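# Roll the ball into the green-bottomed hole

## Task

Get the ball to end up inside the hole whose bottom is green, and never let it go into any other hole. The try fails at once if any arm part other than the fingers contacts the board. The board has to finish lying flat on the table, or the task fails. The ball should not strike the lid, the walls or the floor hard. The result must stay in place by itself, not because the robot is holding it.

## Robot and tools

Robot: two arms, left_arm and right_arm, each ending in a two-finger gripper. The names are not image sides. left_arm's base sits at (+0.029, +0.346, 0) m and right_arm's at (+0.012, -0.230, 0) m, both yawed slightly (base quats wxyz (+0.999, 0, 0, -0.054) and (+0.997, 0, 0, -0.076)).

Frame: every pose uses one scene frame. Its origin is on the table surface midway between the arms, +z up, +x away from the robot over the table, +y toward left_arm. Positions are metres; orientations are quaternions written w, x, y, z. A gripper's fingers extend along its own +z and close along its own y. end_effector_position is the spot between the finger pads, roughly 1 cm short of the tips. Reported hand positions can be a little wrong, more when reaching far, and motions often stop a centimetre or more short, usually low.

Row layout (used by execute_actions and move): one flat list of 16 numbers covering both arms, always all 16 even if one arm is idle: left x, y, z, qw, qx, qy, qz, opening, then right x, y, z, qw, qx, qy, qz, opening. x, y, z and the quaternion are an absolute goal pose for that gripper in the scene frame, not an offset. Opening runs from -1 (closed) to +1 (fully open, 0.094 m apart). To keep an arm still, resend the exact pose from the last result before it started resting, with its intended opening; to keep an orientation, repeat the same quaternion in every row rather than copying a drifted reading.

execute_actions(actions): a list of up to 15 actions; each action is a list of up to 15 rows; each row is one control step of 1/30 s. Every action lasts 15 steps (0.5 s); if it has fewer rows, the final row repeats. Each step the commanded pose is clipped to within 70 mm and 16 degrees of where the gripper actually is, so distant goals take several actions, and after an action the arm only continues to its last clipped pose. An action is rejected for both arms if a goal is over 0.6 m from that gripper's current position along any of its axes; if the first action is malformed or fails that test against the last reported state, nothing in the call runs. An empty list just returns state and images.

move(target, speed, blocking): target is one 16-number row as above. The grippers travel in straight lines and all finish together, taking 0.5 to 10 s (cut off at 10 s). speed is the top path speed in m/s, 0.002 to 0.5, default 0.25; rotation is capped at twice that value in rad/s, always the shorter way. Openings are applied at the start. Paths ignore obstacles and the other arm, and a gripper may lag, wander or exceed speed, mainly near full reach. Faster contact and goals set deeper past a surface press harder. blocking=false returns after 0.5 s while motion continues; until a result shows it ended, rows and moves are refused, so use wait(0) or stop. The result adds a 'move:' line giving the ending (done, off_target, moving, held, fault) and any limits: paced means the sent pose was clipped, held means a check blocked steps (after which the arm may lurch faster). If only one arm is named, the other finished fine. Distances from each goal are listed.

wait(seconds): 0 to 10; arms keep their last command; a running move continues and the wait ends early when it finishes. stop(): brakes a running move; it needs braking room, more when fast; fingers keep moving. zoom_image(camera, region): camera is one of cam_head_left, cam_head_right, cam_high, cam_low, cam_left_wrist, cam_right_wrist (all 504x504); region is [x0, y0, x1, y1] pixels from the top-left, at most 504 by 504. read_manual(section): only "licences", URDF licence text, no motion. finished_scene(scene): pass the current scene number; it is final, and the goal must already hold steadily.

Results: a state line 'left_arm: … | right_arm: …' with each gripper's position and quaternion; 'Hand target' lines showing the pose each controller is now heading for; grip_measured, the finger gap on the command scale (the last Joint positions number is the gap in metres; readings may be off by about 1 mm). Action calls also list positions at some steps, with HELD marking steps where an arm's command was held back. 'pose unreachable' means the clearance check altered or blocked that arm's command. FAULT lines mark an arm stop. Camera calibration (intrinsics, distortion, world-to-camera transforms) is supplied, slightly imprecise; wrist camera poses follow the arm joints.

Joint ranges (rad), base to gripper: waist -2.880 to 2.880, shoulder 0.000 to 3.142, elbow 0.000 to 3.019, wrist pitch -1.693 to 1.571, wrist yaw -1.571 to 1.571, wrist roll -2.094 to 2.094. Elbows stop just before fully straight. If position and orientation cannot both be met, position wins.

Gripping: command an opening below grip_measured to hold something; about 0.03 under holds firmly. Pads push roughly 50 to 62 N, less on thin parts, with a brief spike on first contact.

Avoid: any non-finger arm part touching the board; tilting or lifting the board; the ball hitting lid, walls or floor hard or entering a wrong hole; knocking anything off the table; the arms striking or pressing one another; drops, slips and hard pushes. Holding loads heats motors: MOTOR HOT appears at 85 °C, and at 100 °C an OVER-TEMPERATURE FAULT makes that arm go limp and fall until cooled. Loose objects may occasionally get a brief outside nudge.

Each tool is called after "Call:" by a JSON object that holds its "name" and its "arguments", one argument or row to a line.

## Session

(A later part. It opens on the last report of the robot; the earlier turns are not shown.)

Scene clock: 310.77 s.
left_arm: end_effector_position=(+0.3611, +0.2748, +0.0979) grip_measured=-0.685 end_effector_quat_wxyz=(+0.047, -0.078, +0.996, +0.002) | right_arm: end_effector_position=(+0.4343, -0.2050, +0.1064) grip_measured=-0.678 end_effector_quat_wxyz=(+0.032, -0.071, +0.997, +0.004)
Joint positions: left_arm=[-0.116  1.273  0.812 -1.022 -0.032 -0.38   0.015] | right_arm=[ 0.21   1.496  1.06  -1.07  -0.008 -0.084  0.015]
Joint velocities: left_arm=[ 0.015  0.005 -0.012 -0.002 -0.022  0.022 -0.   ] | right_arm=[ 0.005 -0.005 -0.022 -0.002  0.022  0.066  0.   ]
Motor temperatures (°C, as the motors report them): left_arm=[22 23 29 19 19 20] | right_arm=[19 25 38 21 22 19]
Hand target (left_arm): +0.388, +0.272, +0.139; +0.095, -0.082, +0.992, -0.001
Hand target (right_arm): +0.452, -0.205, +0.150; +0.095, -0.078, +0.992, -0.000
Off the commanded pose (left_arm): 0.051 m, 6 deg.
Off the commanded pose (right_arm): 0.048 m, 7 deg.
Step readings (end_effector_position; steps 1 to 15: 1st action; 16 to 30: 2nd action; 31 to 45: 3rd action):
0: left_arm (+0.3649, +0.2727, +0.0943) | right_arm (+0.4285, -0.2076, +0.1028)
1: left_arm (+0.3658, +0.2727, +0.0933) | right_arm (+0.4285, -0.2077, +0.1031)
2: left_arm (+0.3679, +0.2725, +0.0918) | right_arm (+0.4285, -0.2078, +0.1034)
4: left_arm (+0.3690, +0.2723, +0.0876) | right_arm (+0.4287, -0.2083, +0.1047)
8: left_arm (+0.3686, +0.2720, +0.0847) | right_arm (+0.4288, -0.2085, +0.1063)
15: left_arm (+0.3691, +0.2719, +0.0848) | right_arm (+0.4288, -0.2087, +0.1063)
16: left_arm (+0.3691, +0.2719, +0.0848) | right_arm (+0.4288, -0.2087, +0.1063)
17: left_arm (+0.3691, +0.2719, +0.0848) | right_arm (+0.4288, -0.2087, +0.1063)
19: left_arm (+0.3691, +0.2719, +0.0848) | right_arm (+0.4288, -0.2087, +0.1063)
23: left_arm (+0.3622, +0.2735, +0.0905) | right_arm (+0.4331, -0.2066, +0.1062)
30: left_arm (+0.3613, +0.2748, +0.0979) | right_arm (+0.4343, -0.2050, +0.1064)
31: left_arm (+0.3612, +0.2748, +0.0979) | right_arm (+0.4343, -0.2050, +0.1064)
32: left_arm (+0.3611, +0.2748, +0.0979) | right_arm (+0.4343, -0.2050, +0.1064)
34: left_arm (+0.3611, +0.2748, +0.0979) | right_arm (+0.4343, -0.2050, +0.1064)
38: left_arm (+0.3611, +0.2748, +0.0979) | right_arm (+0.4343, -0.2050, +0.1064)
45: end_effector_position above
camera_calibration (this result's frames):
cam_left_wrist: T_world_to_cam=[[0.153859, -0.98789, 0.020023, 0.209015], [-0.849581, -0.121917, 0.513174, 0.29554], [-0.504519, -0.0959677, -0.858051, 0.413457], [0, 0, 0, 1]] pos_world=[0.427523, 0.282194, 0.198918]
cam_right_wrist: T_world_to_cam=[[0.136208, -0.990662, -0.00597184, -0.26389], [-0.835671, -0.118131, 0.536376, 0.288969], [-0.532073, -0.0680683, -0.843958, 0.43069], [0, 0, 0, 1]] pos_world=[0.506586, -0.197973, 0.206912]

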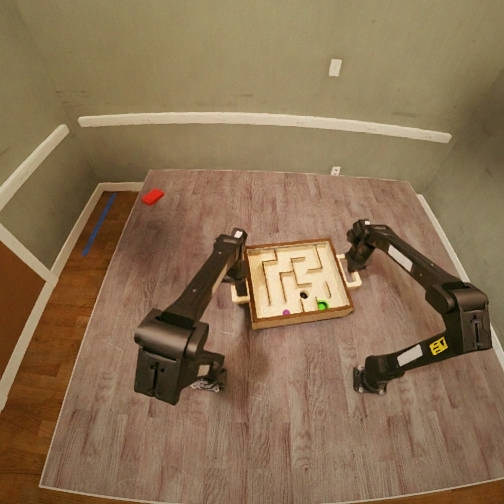

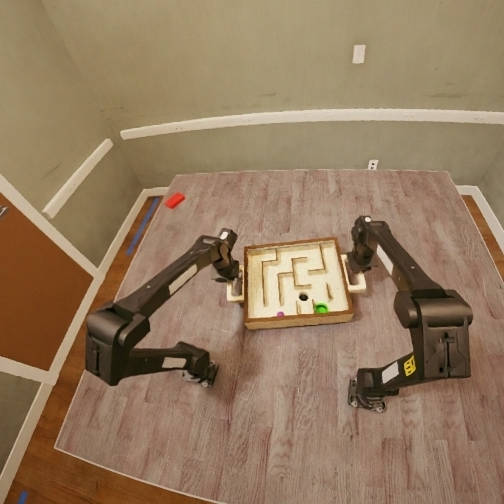

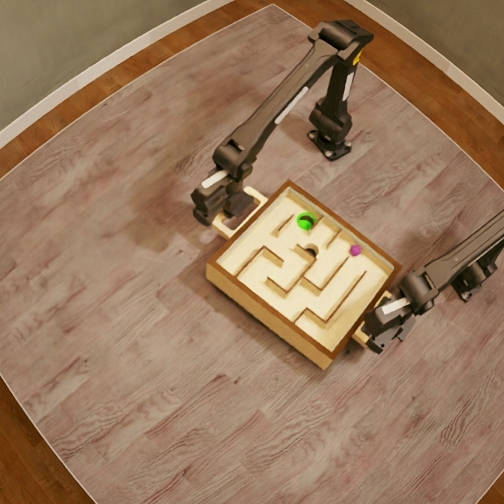

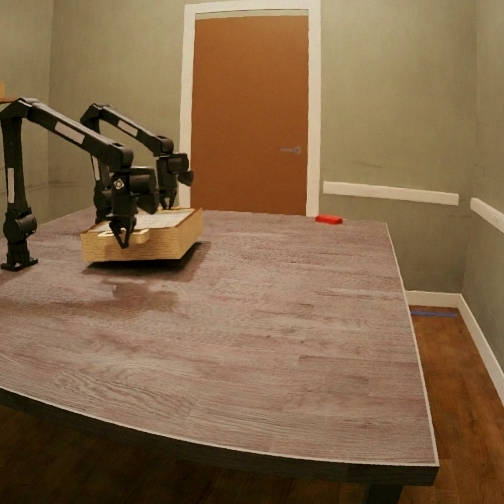

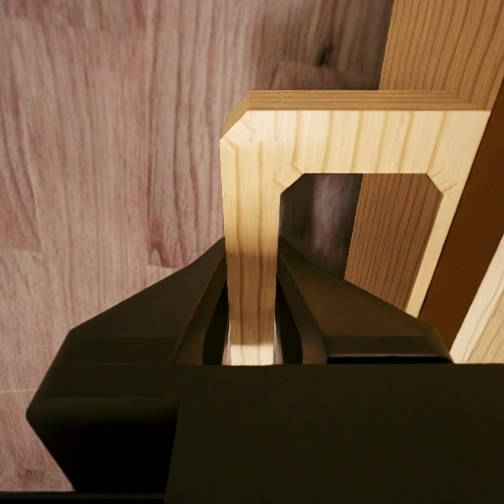

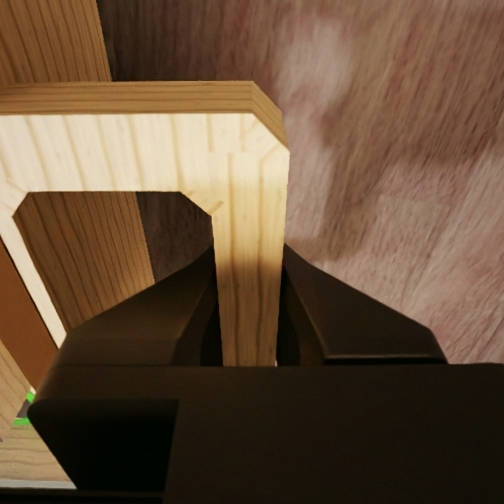

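Call:
{"name": "execute_actions", "arguments": {
  "actions": [
    [[0.39,0.272,0.098,0.085,-0.082,0.993,0,-0.8,0.455,-0.205,0.162,0.085,-0.078,0.993,0,-0.8]],
    [[0.39,0.272,0.098,0.085,-0.082,0.993,0,-0.8,0.455,-0.205,0.162,0.085,-0.078,0.993,0,-0.8],[0.39,0.272,0.098,0.085,-0.082,0.993,0,-0.8,0.455,-0.205,0.162,0.085,-0.078,0.993,0,-0.8],[0.39,0.272,0.098,0.085,-0.082,0.993,0,-0.8,0.455,-0.205,0.162,0.085,-0.078,0.993,0,-0.8],[0.39,0.272,0.098,0.085,-0.082,0.993,0,-0.8,0.455,-0.205,0.162,0.085,-0.078,0.993,0,-0.8],[0.39,0.272,0.098,0.085,-0.082,0.993,0,-0.8,0.455,-0.205,0.162,0.085,-0.078,0.993,0,-0.8],[0.39,0.272,0.098,0.085,-0.082,0.993,0,-0.8,0.455,-0.205,0.162,0.085,-0.078,0.993,0,-0.8],[0.39,0.272,0.098,0.085,-0.082,0.993,0,-0.8,0.455,-0.205,0.162,0.085,-0.078,0.993,0,-0.8],[0.39,0.272,0.145,0.095,-0.082,0.993,0,-0.8,0.455,-0.205,0.15,0.095,-0.078,0.993,0,-0.8]],
    [[0.39,0.272,0.145,0.095,-0.082,0.993,0,-0.8,0.455,-0.205,0.15,0.095,-0.078,0.993,0,-0.8]]
  ]
}}

Call:
{"name": "zoom_image", "arguments": {
  "camera": "cam_high",
  "region": [170,170,410,410]
}}

Scene clock: 319.63 s.
left_arm: end_effector_position=(+0.3607, +0.2753, +0.1023) grip_measured=-0.685 end_effector_quat_wxyz=(+0.046, -0.078, +0.996, +0.004) | right_arm: end_effector_position=(+0.4345, -0.2043, +0.1072) grip_measured=-0.678 end_effector_quat_wxyz=(+0.034, -0.072, +0.997, +0.005)
Joint positions: left_arm=[-0.117  1.267  0.82  -1.038 -0.035 -0.381  0.015] | right_arm=[ 0.211  1.494  1.06  -1.069 -0.011 -0.085  0.015]
Joint velocities: left_arm=[-0.005 -0.015 -0.007 -0.012  0.007 -0.066 -0.001] | right_arm=[-0.024 -0.015 -0.002 -0.002  0.007  0.051 -0.   ]
Motor temperatures (°C, as the motors report them): left_arm=[22 23 30 19 20 20] | right_arm=[19 25 37 21 22 19]
Hand target (left_arm): +0.388, +0.272, +0.144; +0.095, -0.082, +0.992, -0.000
Hand target (right_arm): +0.452, -0.205, +0.150; +0.095, -0.079, +0.992, -0.000
Off the commanded pose (left_arm): 0.052 m, 6 deg.
Off the commanded pose (right_arm): 0.047 m, 7 deg.
Step readings (end_effector_position; steps 1 to 15: 1st action; 16 to 30: 2nd action; 31 to 45: 3rd action):
0: left_arm (+0.3611, +0.2748, +0.0979) | right_arm (+0.4343, -0.2050, +0.1064)
1: left_arm (+0.3626, +0.2745, +0.0973) | right_arm (+0.4336, -0.2051, +0.1064)
2: left_arm (+0.3653, +0.2740, +0.0958) | right_arm (+0.4327, -0.2057, +0.1063)
4: left_arm (+0.3690, +0.2731, +0.0909) | right_arm (+0.4326, -0.2072, +0.1066)
8: left_arm (+0.3704, +0.2718, +0.0840) | right_arm (+0.4326, -0.2086, +0.1066)
15: left_arm (+0.3707, +0.2716, +0.0838) | right_arm (+0.4326, -0.2087, +0.1066)
16: left_arm (+0.3707, +0.2716, +0.0838) | right_arm (+0.4326, -0.2087, +0.1066)
17: left_arm (+0.3707, +0.2716, +0.0838) | right_arm (+0.4326, -0.2087, +0.1066)
19: left_arm (+0.3707, +0.2716, +0.0838) | right_arm (+0.4326, -0.2087, +0.1066)
23: left_arm (+0.3691, +0.2719, +0.0846) | right_arm (+0.4334, -0.2085, +0.1067)
30: left_arm (+0.3613, +0.2750, +0.1018) | right_arm (+0.4344, -0.2047, +0.1071)
31: left_arm (+0.3612, +0.2752, +0.1022) | right_arm (+0.4345, -0.2044, +0.1071)
32: left_arm (+0.3611, +0.2752, +0.1023) | right_arm (+0.4345, -0.2043, +0.1072)
34: left_arm (+0.3608, +0.2753, +0.1023) | right_arm (+0.4345, -0.2043, +0.1072)
38: left_arm (+0.3607, +0.2753, +0.1023) | right_arm (+0.4345, -0.2043, +0.1072)
45: end_effector_position above
camera_calibration (this result's frames):
cam_left_wrist: T_world_to_cam=[[0.154904, -0.987795, 0.016316, 0.209469], [-0.848474, -0.12456, 0.51437, 0.293175], [-0.50606, -0.0935219, -0.857413, 0.416882], [0, 0, 0, 1]] pos_world=[0.427271, 0.282418, 0.203221]
cam_right_wrist: T_world_to_cam=[[0.137559, -0.990455, -0.00871601, -0.263477], [-0.837051, -0.120949, 0.533589, 0.28919], [-0.52955, -0.0661045, -0.845699, 0.431047], [0, 0, 0, 1]] pos_world=[0.506572, -0.197491, 0.207931]

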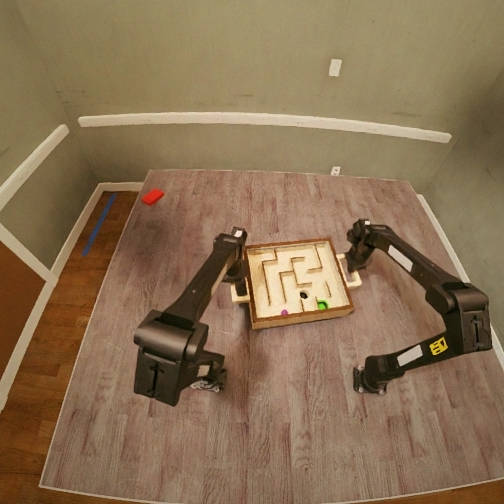

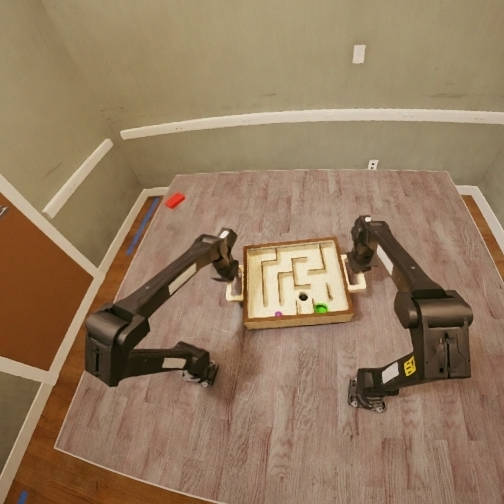

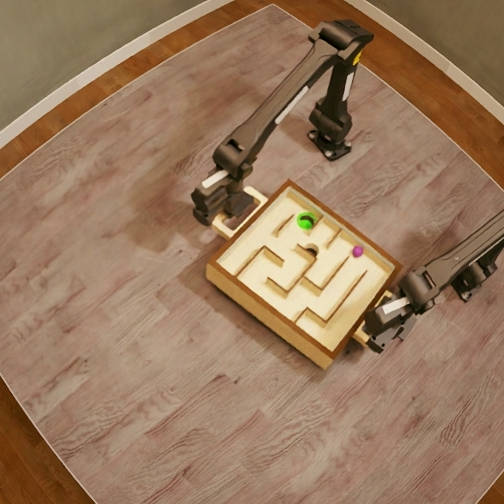

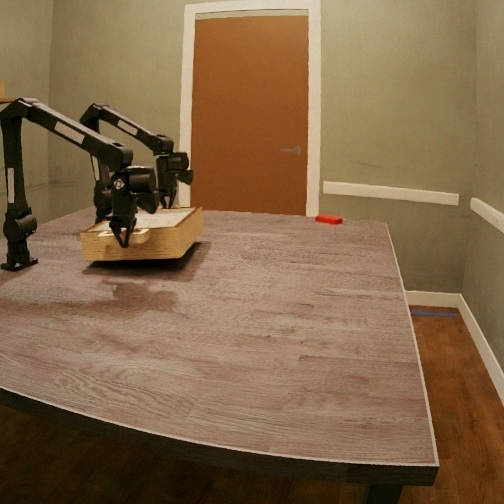

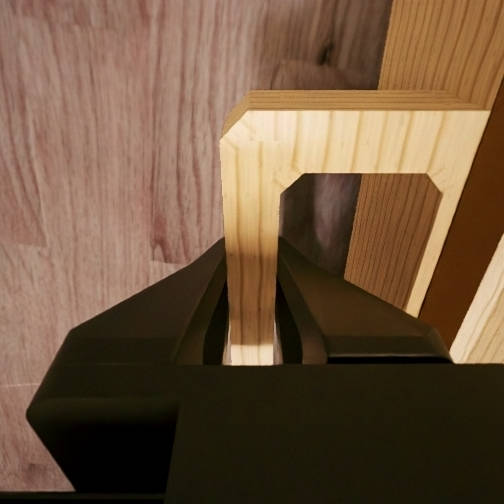

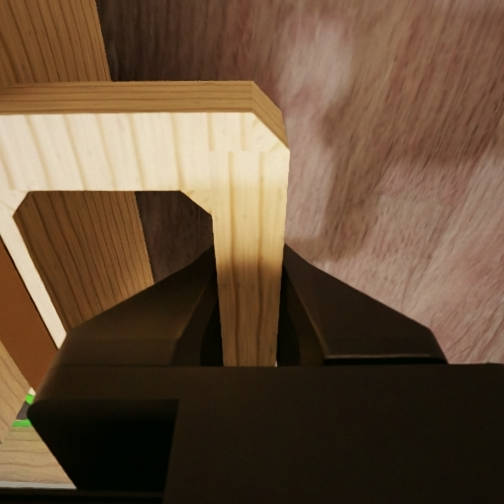

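Region (170, 170, 410, 410) of cam_high's 504x504 image, scaled by 2.100, with more detail than that image has.

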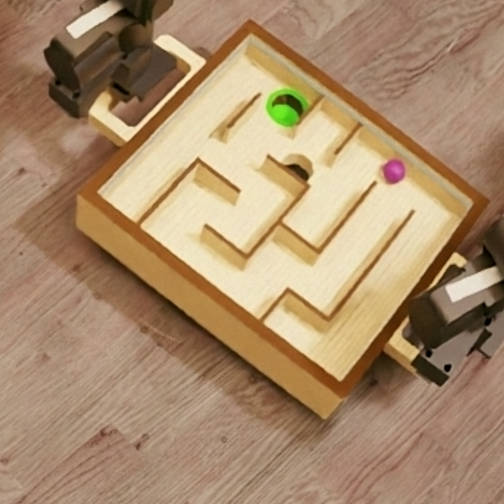

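Call:
{"name": "execute_actions", "arguments": {
  "actions": [
    [[0.39,0.272,0.098,0.085,-0.082,0.993,0,-0.8,0.455,-0.205,0.162,0.085,-0.078,0.993,0,-0.8]],
    [[0.39,0.272,0.098,0.085,-0.082,0.993,0,-0.8,0.455,-0.205,0.162,0.085,-0.078,0.993,0,-0.8]],
    [[0.39,0.272,0.145,0.095,-0.082,0.993,0,-0.8,0.455,-0.205,0.15,0.095,-0.078,0.993,0,-0.8]],
    [[0.39,0.272,0.145,0.095,-0.082,0.993,0,-0.8,0.455,-0.205,0.15,0.095,-0.078,0.993,0,-0.8]]
  ]
}}

Call:
{"name": "zoom_image", "arguments": {
  "camera": "cam_high",
  "region": [170,170,410,410]
}}

Scene clock: 327.00 s.
left_arm: end_effector_position=(+0.3608, +0.2752, +0.1027) grip_measured=-0.685 end_effector_quat_wxyz=(+0.047, -0.078, +0.996, +0.004) | right_arm: end_effector_position=(+0.4344, -0.2043, +0.1077) grip_measured=-0.678 end_effector_quat_wxyz=(+0.034, -0.072, +0.997, +0.005)
Joint positions: left_arm=[-0.117  1.266  0.82  -1.038 -0.035 -0.38   0.015] | right_arm=[ 0.21   1.493  1.059 -1.069 -0.012 -0.085  0.015]
Joint velocities: left_arm=[-0.005 -0.015 -0.012 -0.007  0.037 -0.022 -0.   ] | right_arm=[ 0.005 -0.005 -0.007  0.017 -0.051 -0.051  0.   ]
Motor temperatures (°C, as the motors report them): left_arm=[22 23 31 19 20 20] | right_arm=[19 25 37 21 22 18]
Hand target (left_arm): +0.388, +0.272, +0.144; +0.095, -0.082, +0.992, -0.001
Hand target (right_arm): +0.452, -0.205, +0.150; +0.095, -0.078, +0.992, -0.000
Off the commanded pose (left_arm): 0.052 m, 6 deg.
Off the commanded pose (right_arm): 0.047 m, 7 deg.
Step readings (end_effector_position; steps 1 to 15: 1st action; 16 to 30: 2nd action; 31 to 45: 3rd action; 46 to 60: 4th action):
0: left_arm (+0.3607, +0.2753, +0.1023) | right_arm (+0.4345, -0.2043, +0.1072)
1: left_arm (+0.3622, +0.2750, +0.1012) | right_arm (+0.4337, -0.2044, +0.1072)
2: left_arm (+0.3649, +0.2744, +0.0990) | right_arm (+0.4328, -0.2051, +0.1073)
4: left_arm (+0.3687, +0.2733, +0.0921) | right_arm (+0.4327, -0.2068, +0.1074)
8: left_arm (+0.3696, +0.2716, +0.0828) | right_arm (+0.4326, -0.2086, +0.1074)
15: left_arm (+0.3703, +0.2714, +0.0828) | right_arm (+0.4325, -0.2089, +0.1074)
16: left_arm (+0.3703, +0.2714, +0.0828) | right_arm (+0.4325, -0.2089, +0.1074)
17: left_arm (+0.3703, +0.2714, +0.0828) | right_arm (+0.4325, -0.2089, +0.1074)
19: left_arm (+0.3703, +0.2714, +0.0828) | right_arm (+0.4325, -0.2089, +0.1074)
23: left_arm (+0.3703, +0.2714, +0.0828) | right_arm (+0.4325, -0.2089, +0.1074)
30: left_arm (+0.3703, +0.2714, +0.0828) | right_arm (+0.4325, -0.2089, +0.1074)
31: left_arm (+0.3686, +0.2717, +0.0836) | right_arm (+0.4333, -0.2088, +0.1074)
32: left_arm (+0.3657, +0.2721, +0.0856) | right_arm (+0.4342, -0.2081, +0.1075)
34: left_arm (+0.3622, +0.2732, +0.0920) | right_arm (+0.4342, -0.2067, +0.1074)
38: left_arm (+0.3614, +0.2748, +0.1022) | right_arm (+0.4342, -0.2048, +0.1077)
45: left_arm (+0.3608, +0.2752, +0.1027) | right_arm (+0.4344, -0.2043, +0.1077)
46: left_arm (+0.3608, +0.2752, +0.1027) | right_arm (+0.4344, -0.2043, +0.1077)
47: left_arm (+0.3608, +0.2752, +0.1027) | right_arm (+0.4344, -0.2043, +0.1077)
49: left_arm (+0.3608, +0.2752, +0.1027) | right_arm (+0.4344, -0.2043, +0.1077)
53: left_arm (+0.3608, +0.2752, +0.1027) | right_arm (+0.4344, -0.2043, +0.1077)
60: end_effector_position above
camera_calibration (this result's frames):
cam_left_wrist: T_world_to_cam=[[0.154134, -0.987909, 0.0167056, 0.209546], [-0.849139, -0.1238, 0.513456, 0.293208], [-0.505179, -0.0933263, -0.857954, 0.416951], [0, 0, 0, 1]] pos_world=[0.427311, 0.282224, 0.203675]
cam_right_wrist: T_world_to_cam=[[0.137243, -0.990493, -0.00938379, -0.263292], [-0.837676, -0.121114, 0.53257, 0.289181], [-0.528643, -0.0652307, -0.846334, 0.431238], [0, 0, 0, 1]] pos_world=[0.506346, -0.197635, 0.208491]

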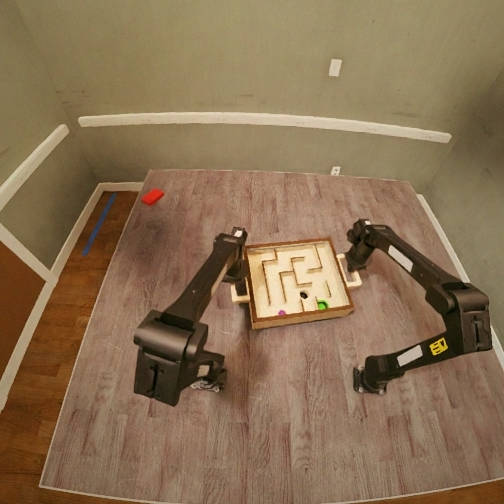

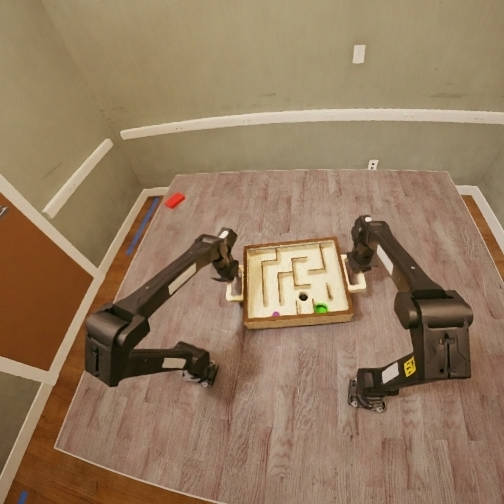

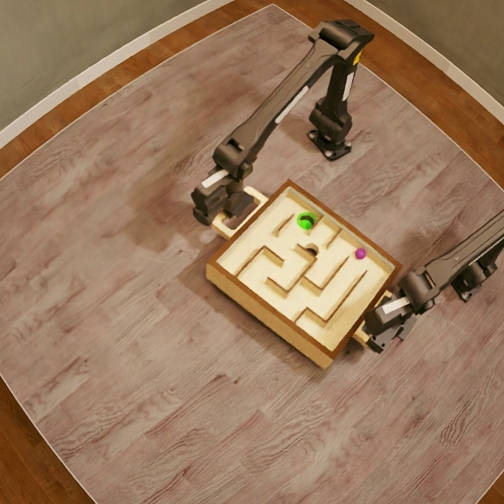

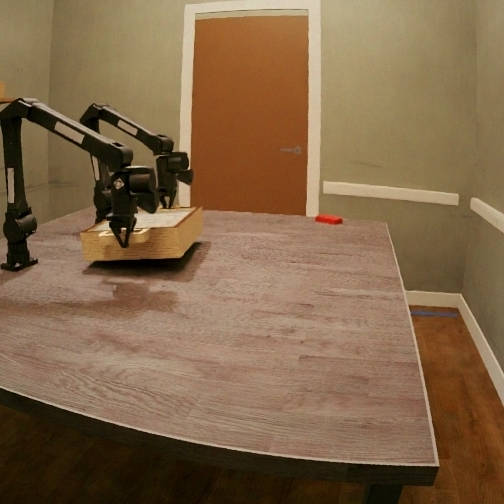

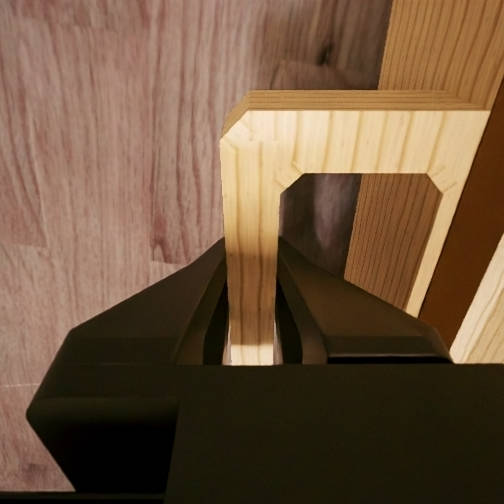

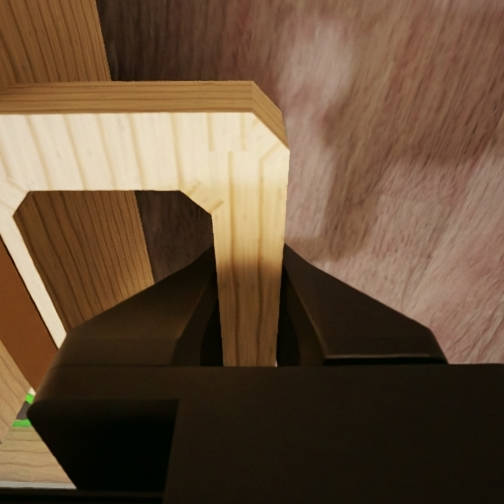

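Region (170, 170, 410, 410) of cam_high's 504x504 image, scaled by 2.100, with more detail than that image has.

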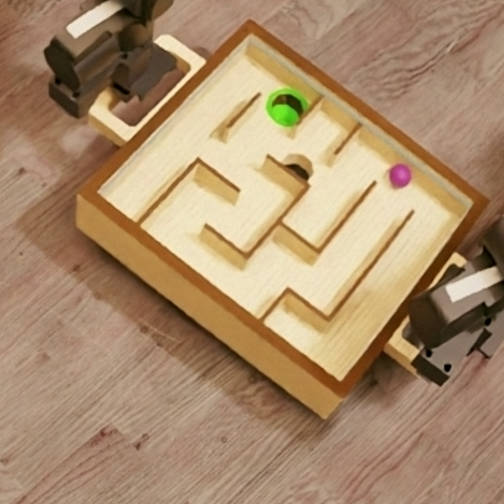

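Call:
{"name": "move", "arguments": {
  "target": [0.39,0.272,0.145,0.025,-0.082,0.996,0,-0.8,0.455,-0.205,0.15,0.025,-0.078,0.996,0,-0.8],
  "speed": 0.04
}}

Call:
{"name": "zoom_image", "arguments": {
  "camera": "cam_high",
  "region": [170,170,410,410]
}}

Scene clock: 332.50 s.
left_arm: end_effector_position=(+0.3592, +0.2734, +0.1127) grip_measured=-0.685 end_effector_quat_wxyz=(-0.009, -0.073, +0.997, +0.006) | right_arm: end_effector_position=(+0.4243, -0.2065, +0.1157) grip_measured=-0.678 end_effector_quat_wxyz=(-0.013, -0.068, +0.998, +0.001)
Joint positions: left_arm=[-0.108  1.321  0.901 -1.172 -0.005 -0.364  0.015] | right_arm=[ 0.21   1.516  1.109 -1.191 -0.002 -0.078  0.015]
Joint velocities: left_arm=[ 0.005  0.005 -0.007 -0.012 -0.007 -0.037  0.   ] | right_arm=[-0.015  0.015  0.002 -0.017  0.022 -0.081 -0.001]
Motor temperatures (°C, as the motors report them): left_arm=[22 23 31 19 20 20] | right_arm=[19 25 37 21 22 18]
Hand target (left_arm): +0.388, +0.272, +0.145; +0.026, -0.082, +0.996, -0.000
Hand target (right_arm): +0.451, -0.205, +0.151; +0.026, -0.078, +0.997, -0.000
Off the commanded pose (left_arm): 0.045 m, 4 deg.
Off the commanded pose (right_arm): 0.046 m, 5 deg.
move: off_target (left_arm, right_arm)
camera_calibration (this result's frames):
cam_left_wrist: T_world_to_cam=[[0.146794, -0.989158, 0.00431307, 0.212249], [-0.787672, -0.114253, 0.605408, 0.25143], [-0.598351, -0.0922678, -0.795903, 0.450767], [0, 0, 0, 1]] pos_world=[0.436604, 0.280266, 0.205634]
cam_right_wrist: T_world_to_cam=[[0.129077, -0.991609, -0.00716236, -0.261057], [-0.784785, -0.106564, 0.610538, 0.247683], [-0.606178, -0.0731852, -0.791955, 0.457441], [0, 0, 0, 1]] pos_world=[0.505364, -0.198994, 0.209183]

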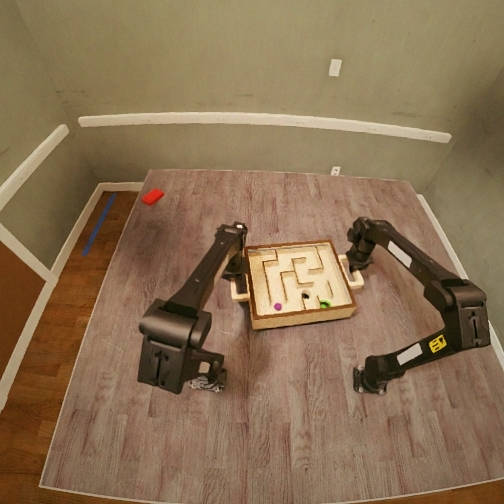

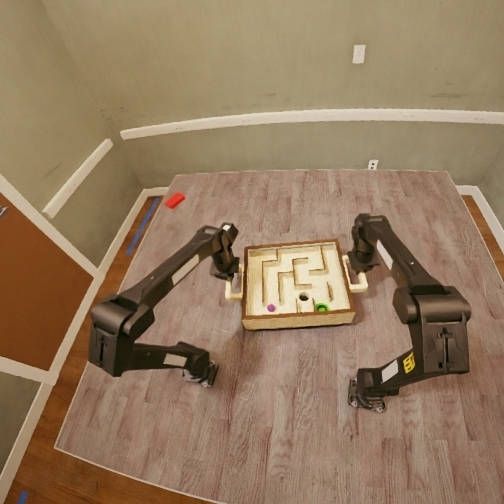

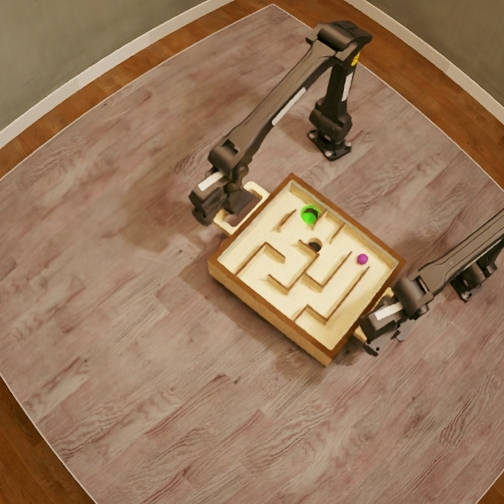

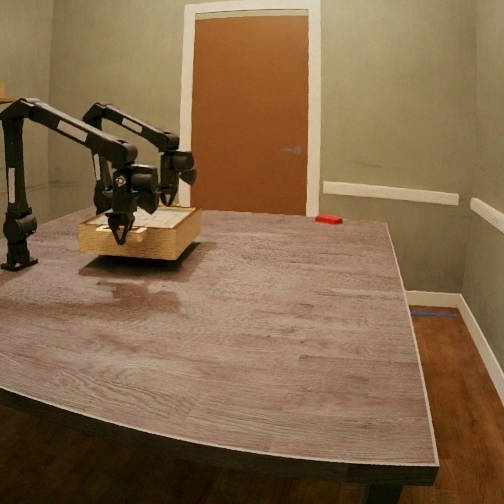

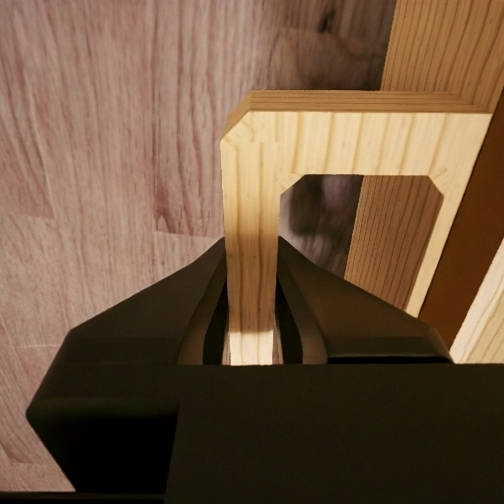

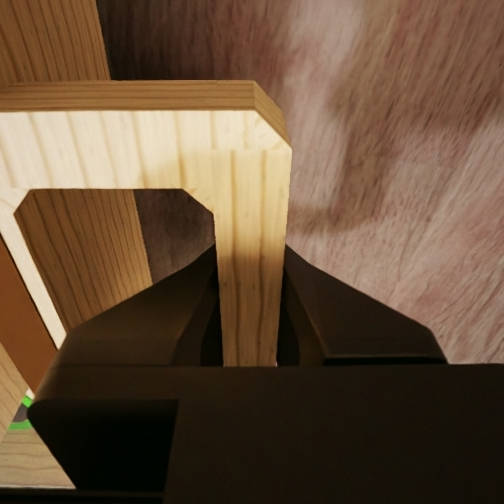

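Region (170, 170, 410, 410) of cam_high's 504x504 image, scaled by 2.100, with more detail than that image has.

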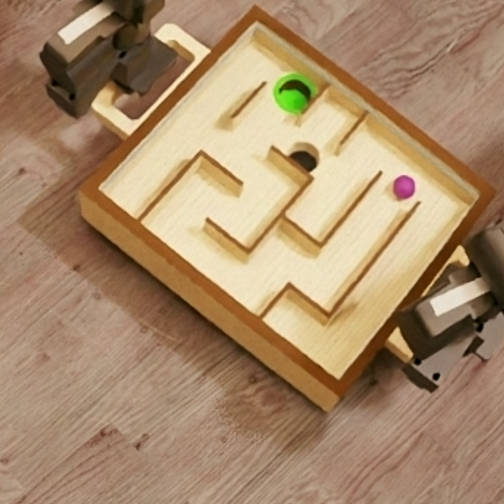

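Entering the lane.

Call:
{"name": "wait", "arguments": {
  "seconds": 1.5
}}

Call:
{"name": "zoom_image", "arguments": {
  "camera": "cam_high",
  "region": [170,170,410,410]
}}

Scene clock: 336.70 s.
left_arm: end_effector_position=(+0.3590, +0.2734, +0.1122) grip_measured=-0.685 end_effector_quat_wxyz=(-0.010, -0.073, +0.997, +0.006) | right_arm: end_effector_position=(+0.4240, -0.2065, +0.1150) grip_measured=-0.678 end_effector_quat_wxyz=(-0.014, -0.068, +0.998, +0.001)
Joint positions: left_arm=[-0.108  1.323  0.901 -1.172 -0.005 -0.364  0.015] | right_arm=[ 0.21   1.517  1.109 -1.192 -0.002 -0.078  0.015]
Joint velocities: left_arm=[ 0.005 -0.005 -0.017  0.002 -0.007 -0.051  0.   ] | right_arm=[-0.024 -0.005 -0.017 -0.007 -0.022 -0.037 -0.001]
Motor temperatures (°C, as the motors report them): left_arm=[22 22 31 19 20 20] | right_arm=[19 25 37 21 22 18]
Hand target (left_arm): +0.389, +0.272, +0.145; +0.026, -0.082, +0.996, -0.000
Hand target (right_arm): +0.451, -0.205, +0.151; +0.026, -0.078, +0.997, -0.000
Off the commanded pose (left_arm): 0.045 m, 4 deg.
Off the commanded pose (right_arm): 0.047 m, 5 deg.
wait: 1.50 s; at rest from the start
camera_calibration (this result's frames):
cam_left_wrist: T_world_to_cam=[[0.146812, -0.989157, 0.00385437, 0.212311], [-0.786266, -0.114333, 0.607218, 0.250854], [-0.600193, -0.0921776, -0.794526, 0.450733], [0, 0, 0, 1]] pos_world=[0.436595, 0.280238, 0.204977]
cam_right_wrist: T_world_to_cam=[[0.129057, -0.99161, -0.00735276, -0.261017], [-0.783155, -0.10647, 0.612644, 0.24705], [-0.608287, -0.0733078, -0.790325, 0.457404], [0, 0, 0, 1]] pos_world=[0.505397, -0.198992, 0.208225]

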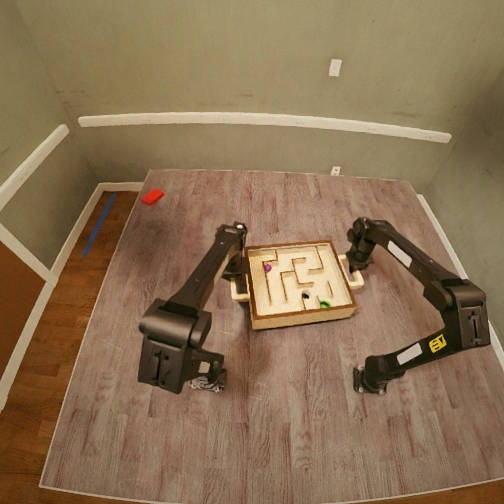

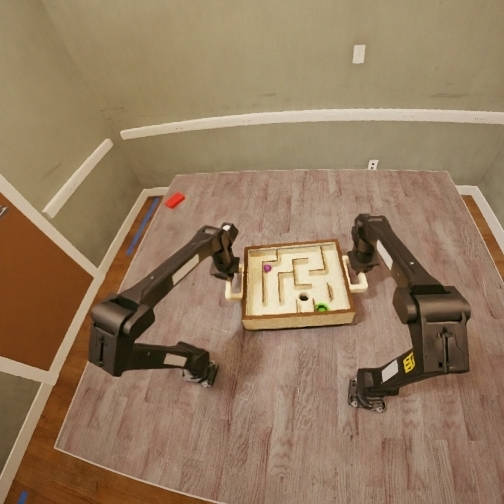

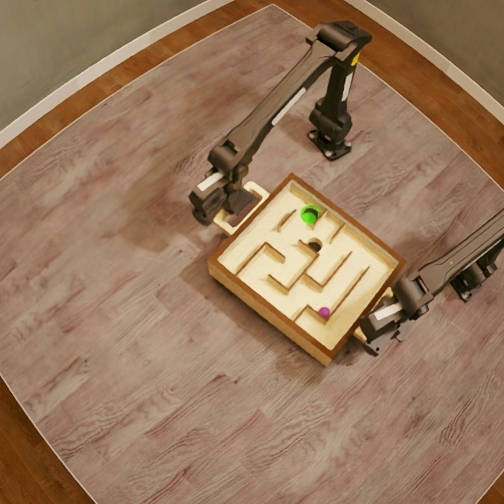

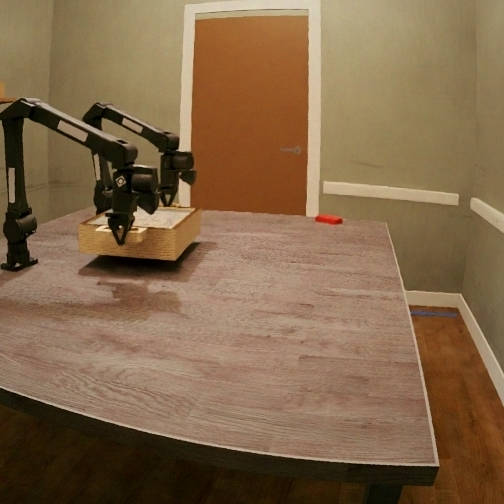

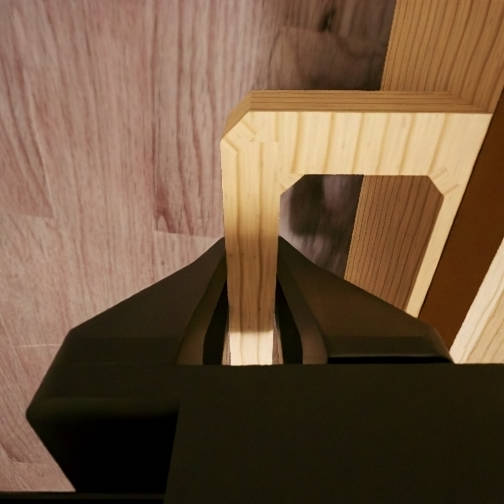

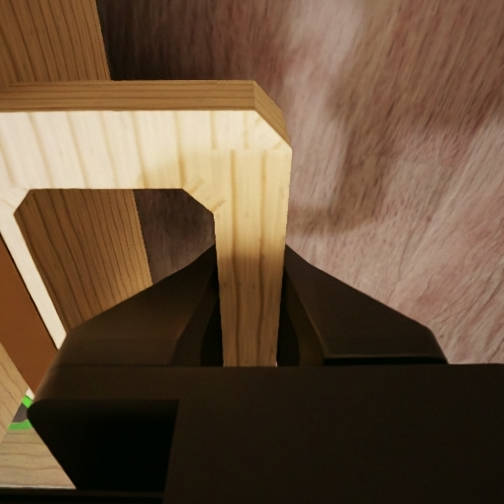

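Region (170, 170, 410, 410) of cam_high's 504x504 image, scaled by 2.100, with more detail than that image has.

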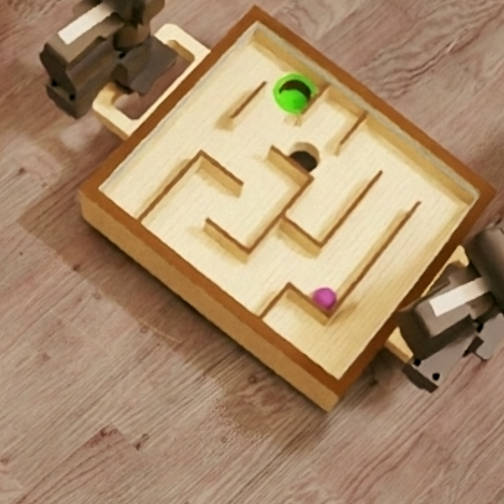

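Call:
{"name": "move", "arguments": {
  "target": [0.39,0.272,0.165,0.03,-0.082,0.996,0,-0.8,0.455,-0.205,0.13,0.03,-0.078,0.996,0,-0.8],
  "speed": 0.02
}}

Call:
{"name": "wait", "arguments": {
  "seconds": 2
}}

Scene clock: 343.67 s.
left_arm: end_effector_position=(+0.3564, +0.2749, +0.1164) grip_measured=-0.685 end_effector_quat_wxyz=(-0.024, -0.073, +0.997, +0.013) | right_arm: end_effector_position=(+0.4203, -0.2047, +0.1002) grip_measured=-0.678 end_effector_quat_wxyz=(-0.021, -0.066, +0.998, +0.007)
Joint positions: left_arm=[-0.108  1.331  0.92  -1.214 -0.01  -0.362  0.015] | right_arm=[ 0.21   1.533  1.085 -1.165 -0.014 -0.074  0.015]
Joint velocities: left_arm=[-0.005  0.005 -0.017  0.002  0.007 -0.022 -0.   ] | right_arm=[-0.005  0.005 -0.007 -0.002  0.007 -0.051 -0.   ]
Motor temperatures (°C, as the motors report them): left_arm=[22 22 32 19 19 20] | right_arm=[19 25 38 21 22 18]
Hand target (left_arm): +0.387, +0.273, +0.164; +0.030, -0.082, +0.996, -0.000
Hand target (right_arm): +0.452, -0.205, +0.131; +0.030, -0.078, +0.996, -0.000
Off the commanded pose (left_arm): 0.059 m, 6 deg.
Off the commanded pose (right_arm): 0.046 m, 6 deg.
move: off_target (left_arm, right_arm)
camera_calibration (this result's frames):
cam_left_wrist: T_world_to_cam=[[0.144981, -0.989361, -0.0120614, 0.216736], [-0.768518, -0.12028, 0.628421, 0.239247], [-0.623186, -0.0818394, -0.77778, 0.456084], [0, 0, 0, 1]] pos_world=[0.436668, 0.280532, 0.207]
cam_right_wrist: T_world_to_cam=[[0.125045, -0.991951, -0.0199466, -0.255963], [-0.774904, -0.110199, 0.622398, 0.248162], [-0.619586, -0.0623709, -0.782447, 0.449849], [0, 0, 0, 1]] pos_world=[0.503029, -0.198498, 0.192422]

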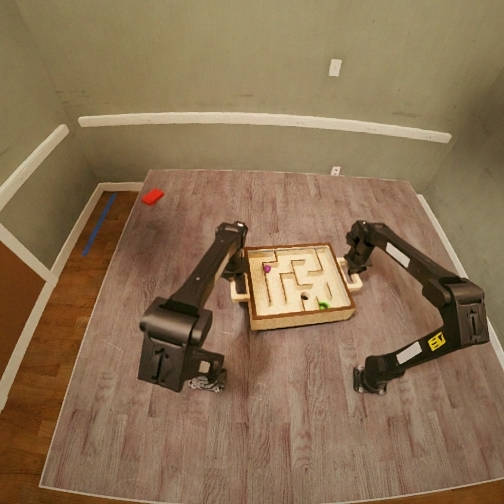

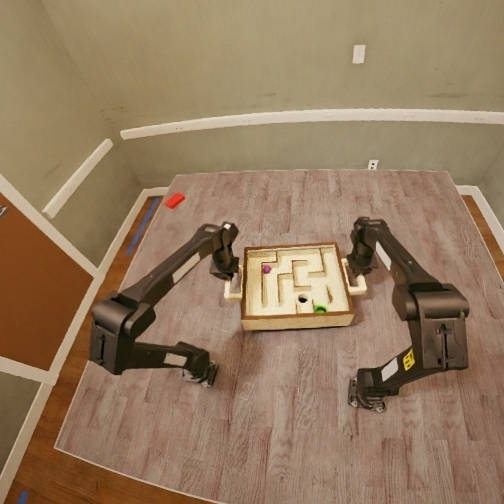

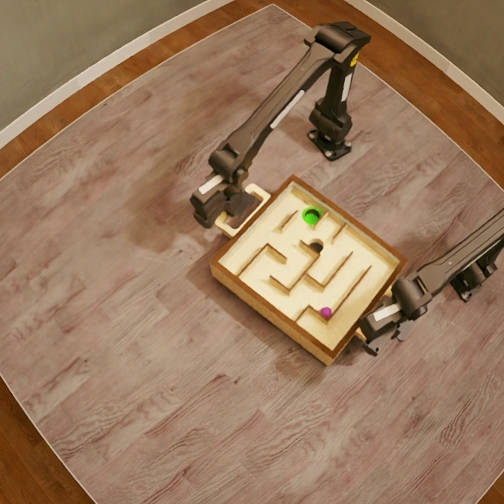

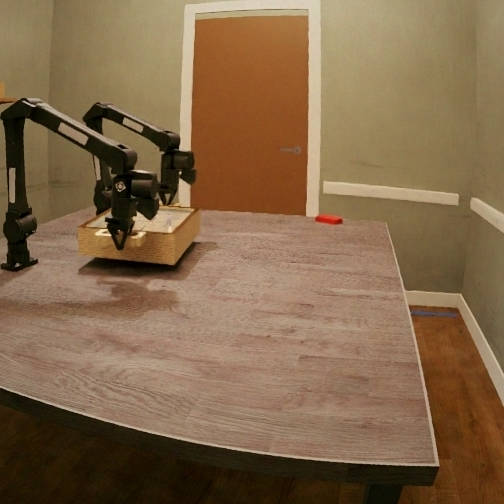

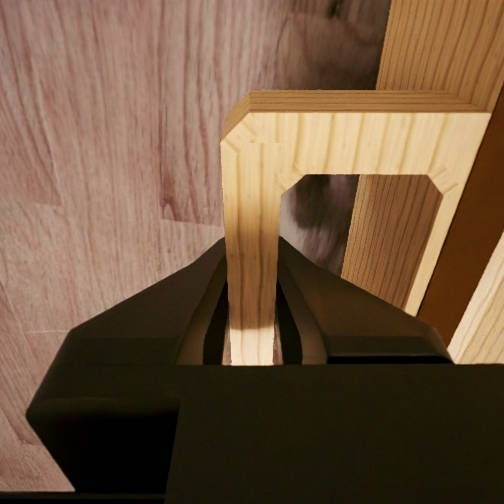

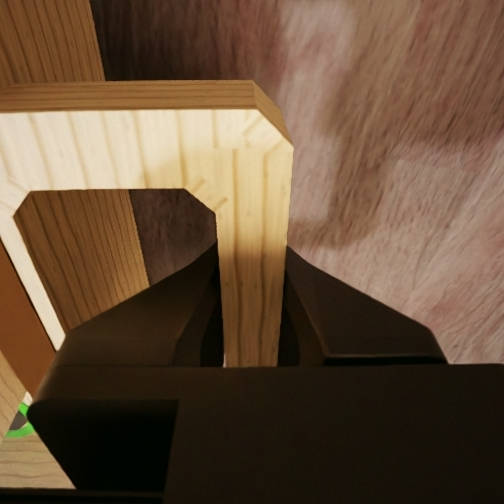

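Scene clock: 345.67 s.
left_arm: end_effector_position=(+0.3564, +0.2749, +0.1164) grip_measured=-0.685 end_effector_quat_wxyz=(-0.024, -0.073, +0.997, +0.013) | right_arm: end_effector_position=(+0.4203, -0.2047, +0.1002) grip_measured=-0.678 end_effector_quat_wxyz=(-0.021, -0.066, +0.998, +0.007)
Joint positions: left_arm=[-0.108  1.331  0.92  -1.214 -0.01  -0.362  0.015] | right_arm=[ 0.21   1.533  1.085 -1.165 -0.014 -0.074  0.015]
Joint velocities: left_arm=[ 0.015  0.005 -0.002 -0.007 -0.007 -0.037 -0.   ] | right_arm=[-0.015 -0.005 -0.007 -0.012 -0.037  0.081 -0.002]
Motor temperatures (°C, as the motors report them): left_arm=[22 22 32 19 19 20] | right_arm=[19 24 38 21 22 18]
Hand target (left_arm): +0.387, +0.273, +0.164; +0.030, -0.082, +0.996, -0.000
Hand target (right_arm): +0.452, -0.205, +0.131; +0.030, -0.078, +0.996, -0.000
Off the commanded pose (left_arm): 0.059 m, 6 deg.
Off the commanded pose (right_arm): 0.046 m, 6 deg.
wait: 2.00 s; at rest by 0.17 s
camera_calibration (this result's frames):
cam_left_wrist: T_world_to_cam=[[0.144981, -0.989361, -0.0120614, 0.216736], [-0.768518, -0.12028, 0.628421, 0.239247], [-0.623186, -0.0818394, -0.77778, 0.456084], [0, 0, 0, 1]] pos_world=[0.436668, 0.280532, 0.207]
cam_right_wrist: T_world_to_cam=[[0.125045, -0.991951, -0.0199466, -0.255963], [-0.774904, -0.110199, 0.622398, 0.248162], [-0.619586, -0.0623709, -0.782447, 0.449849], [0, 0, 0, 1]] pos_world=[0.503029, -0.198498, 0.192422]

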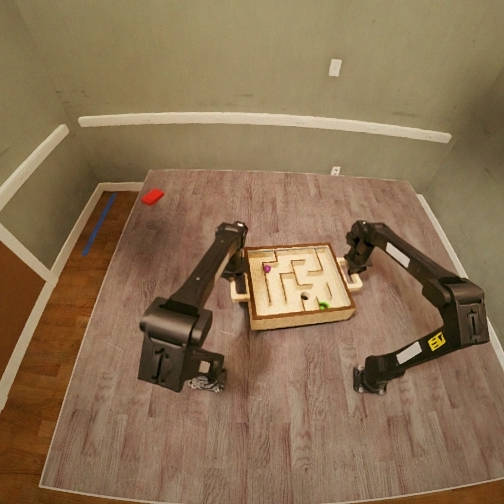

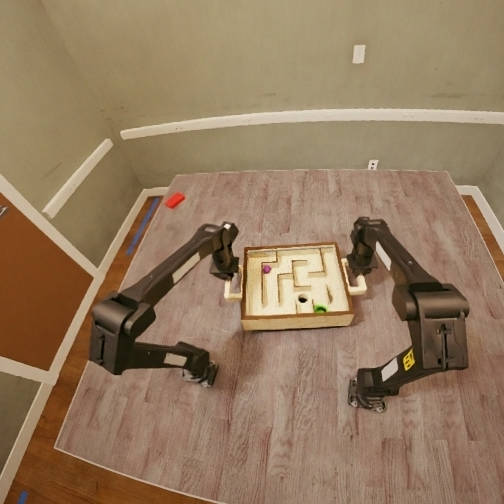

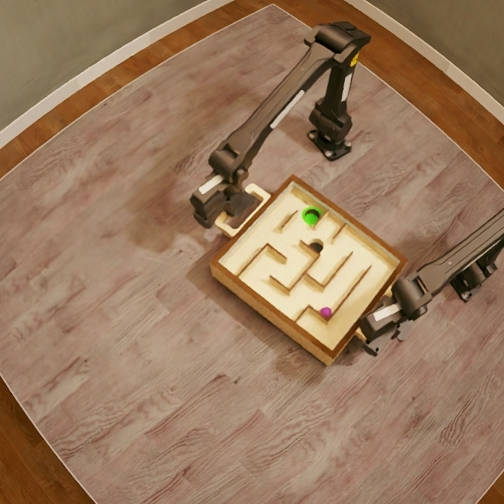

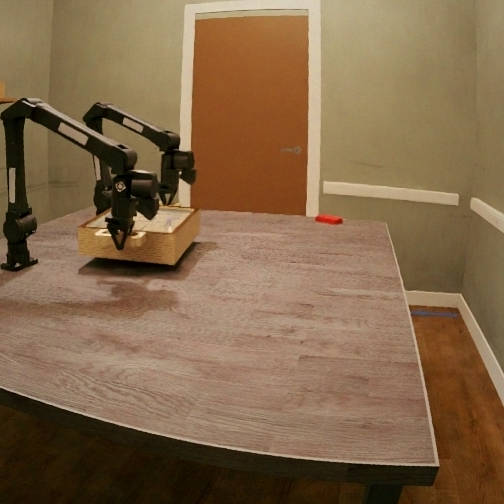

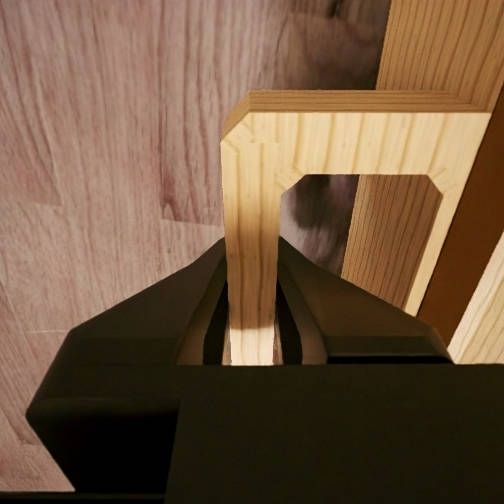

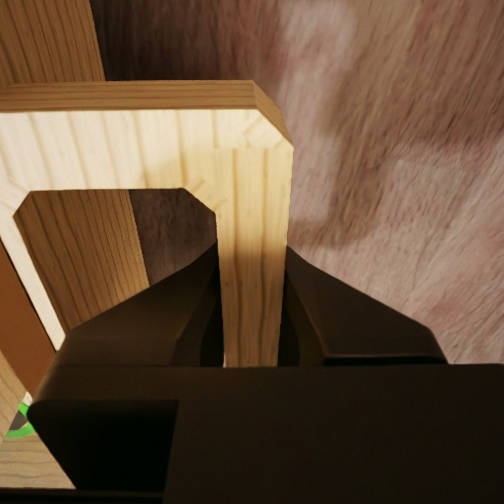

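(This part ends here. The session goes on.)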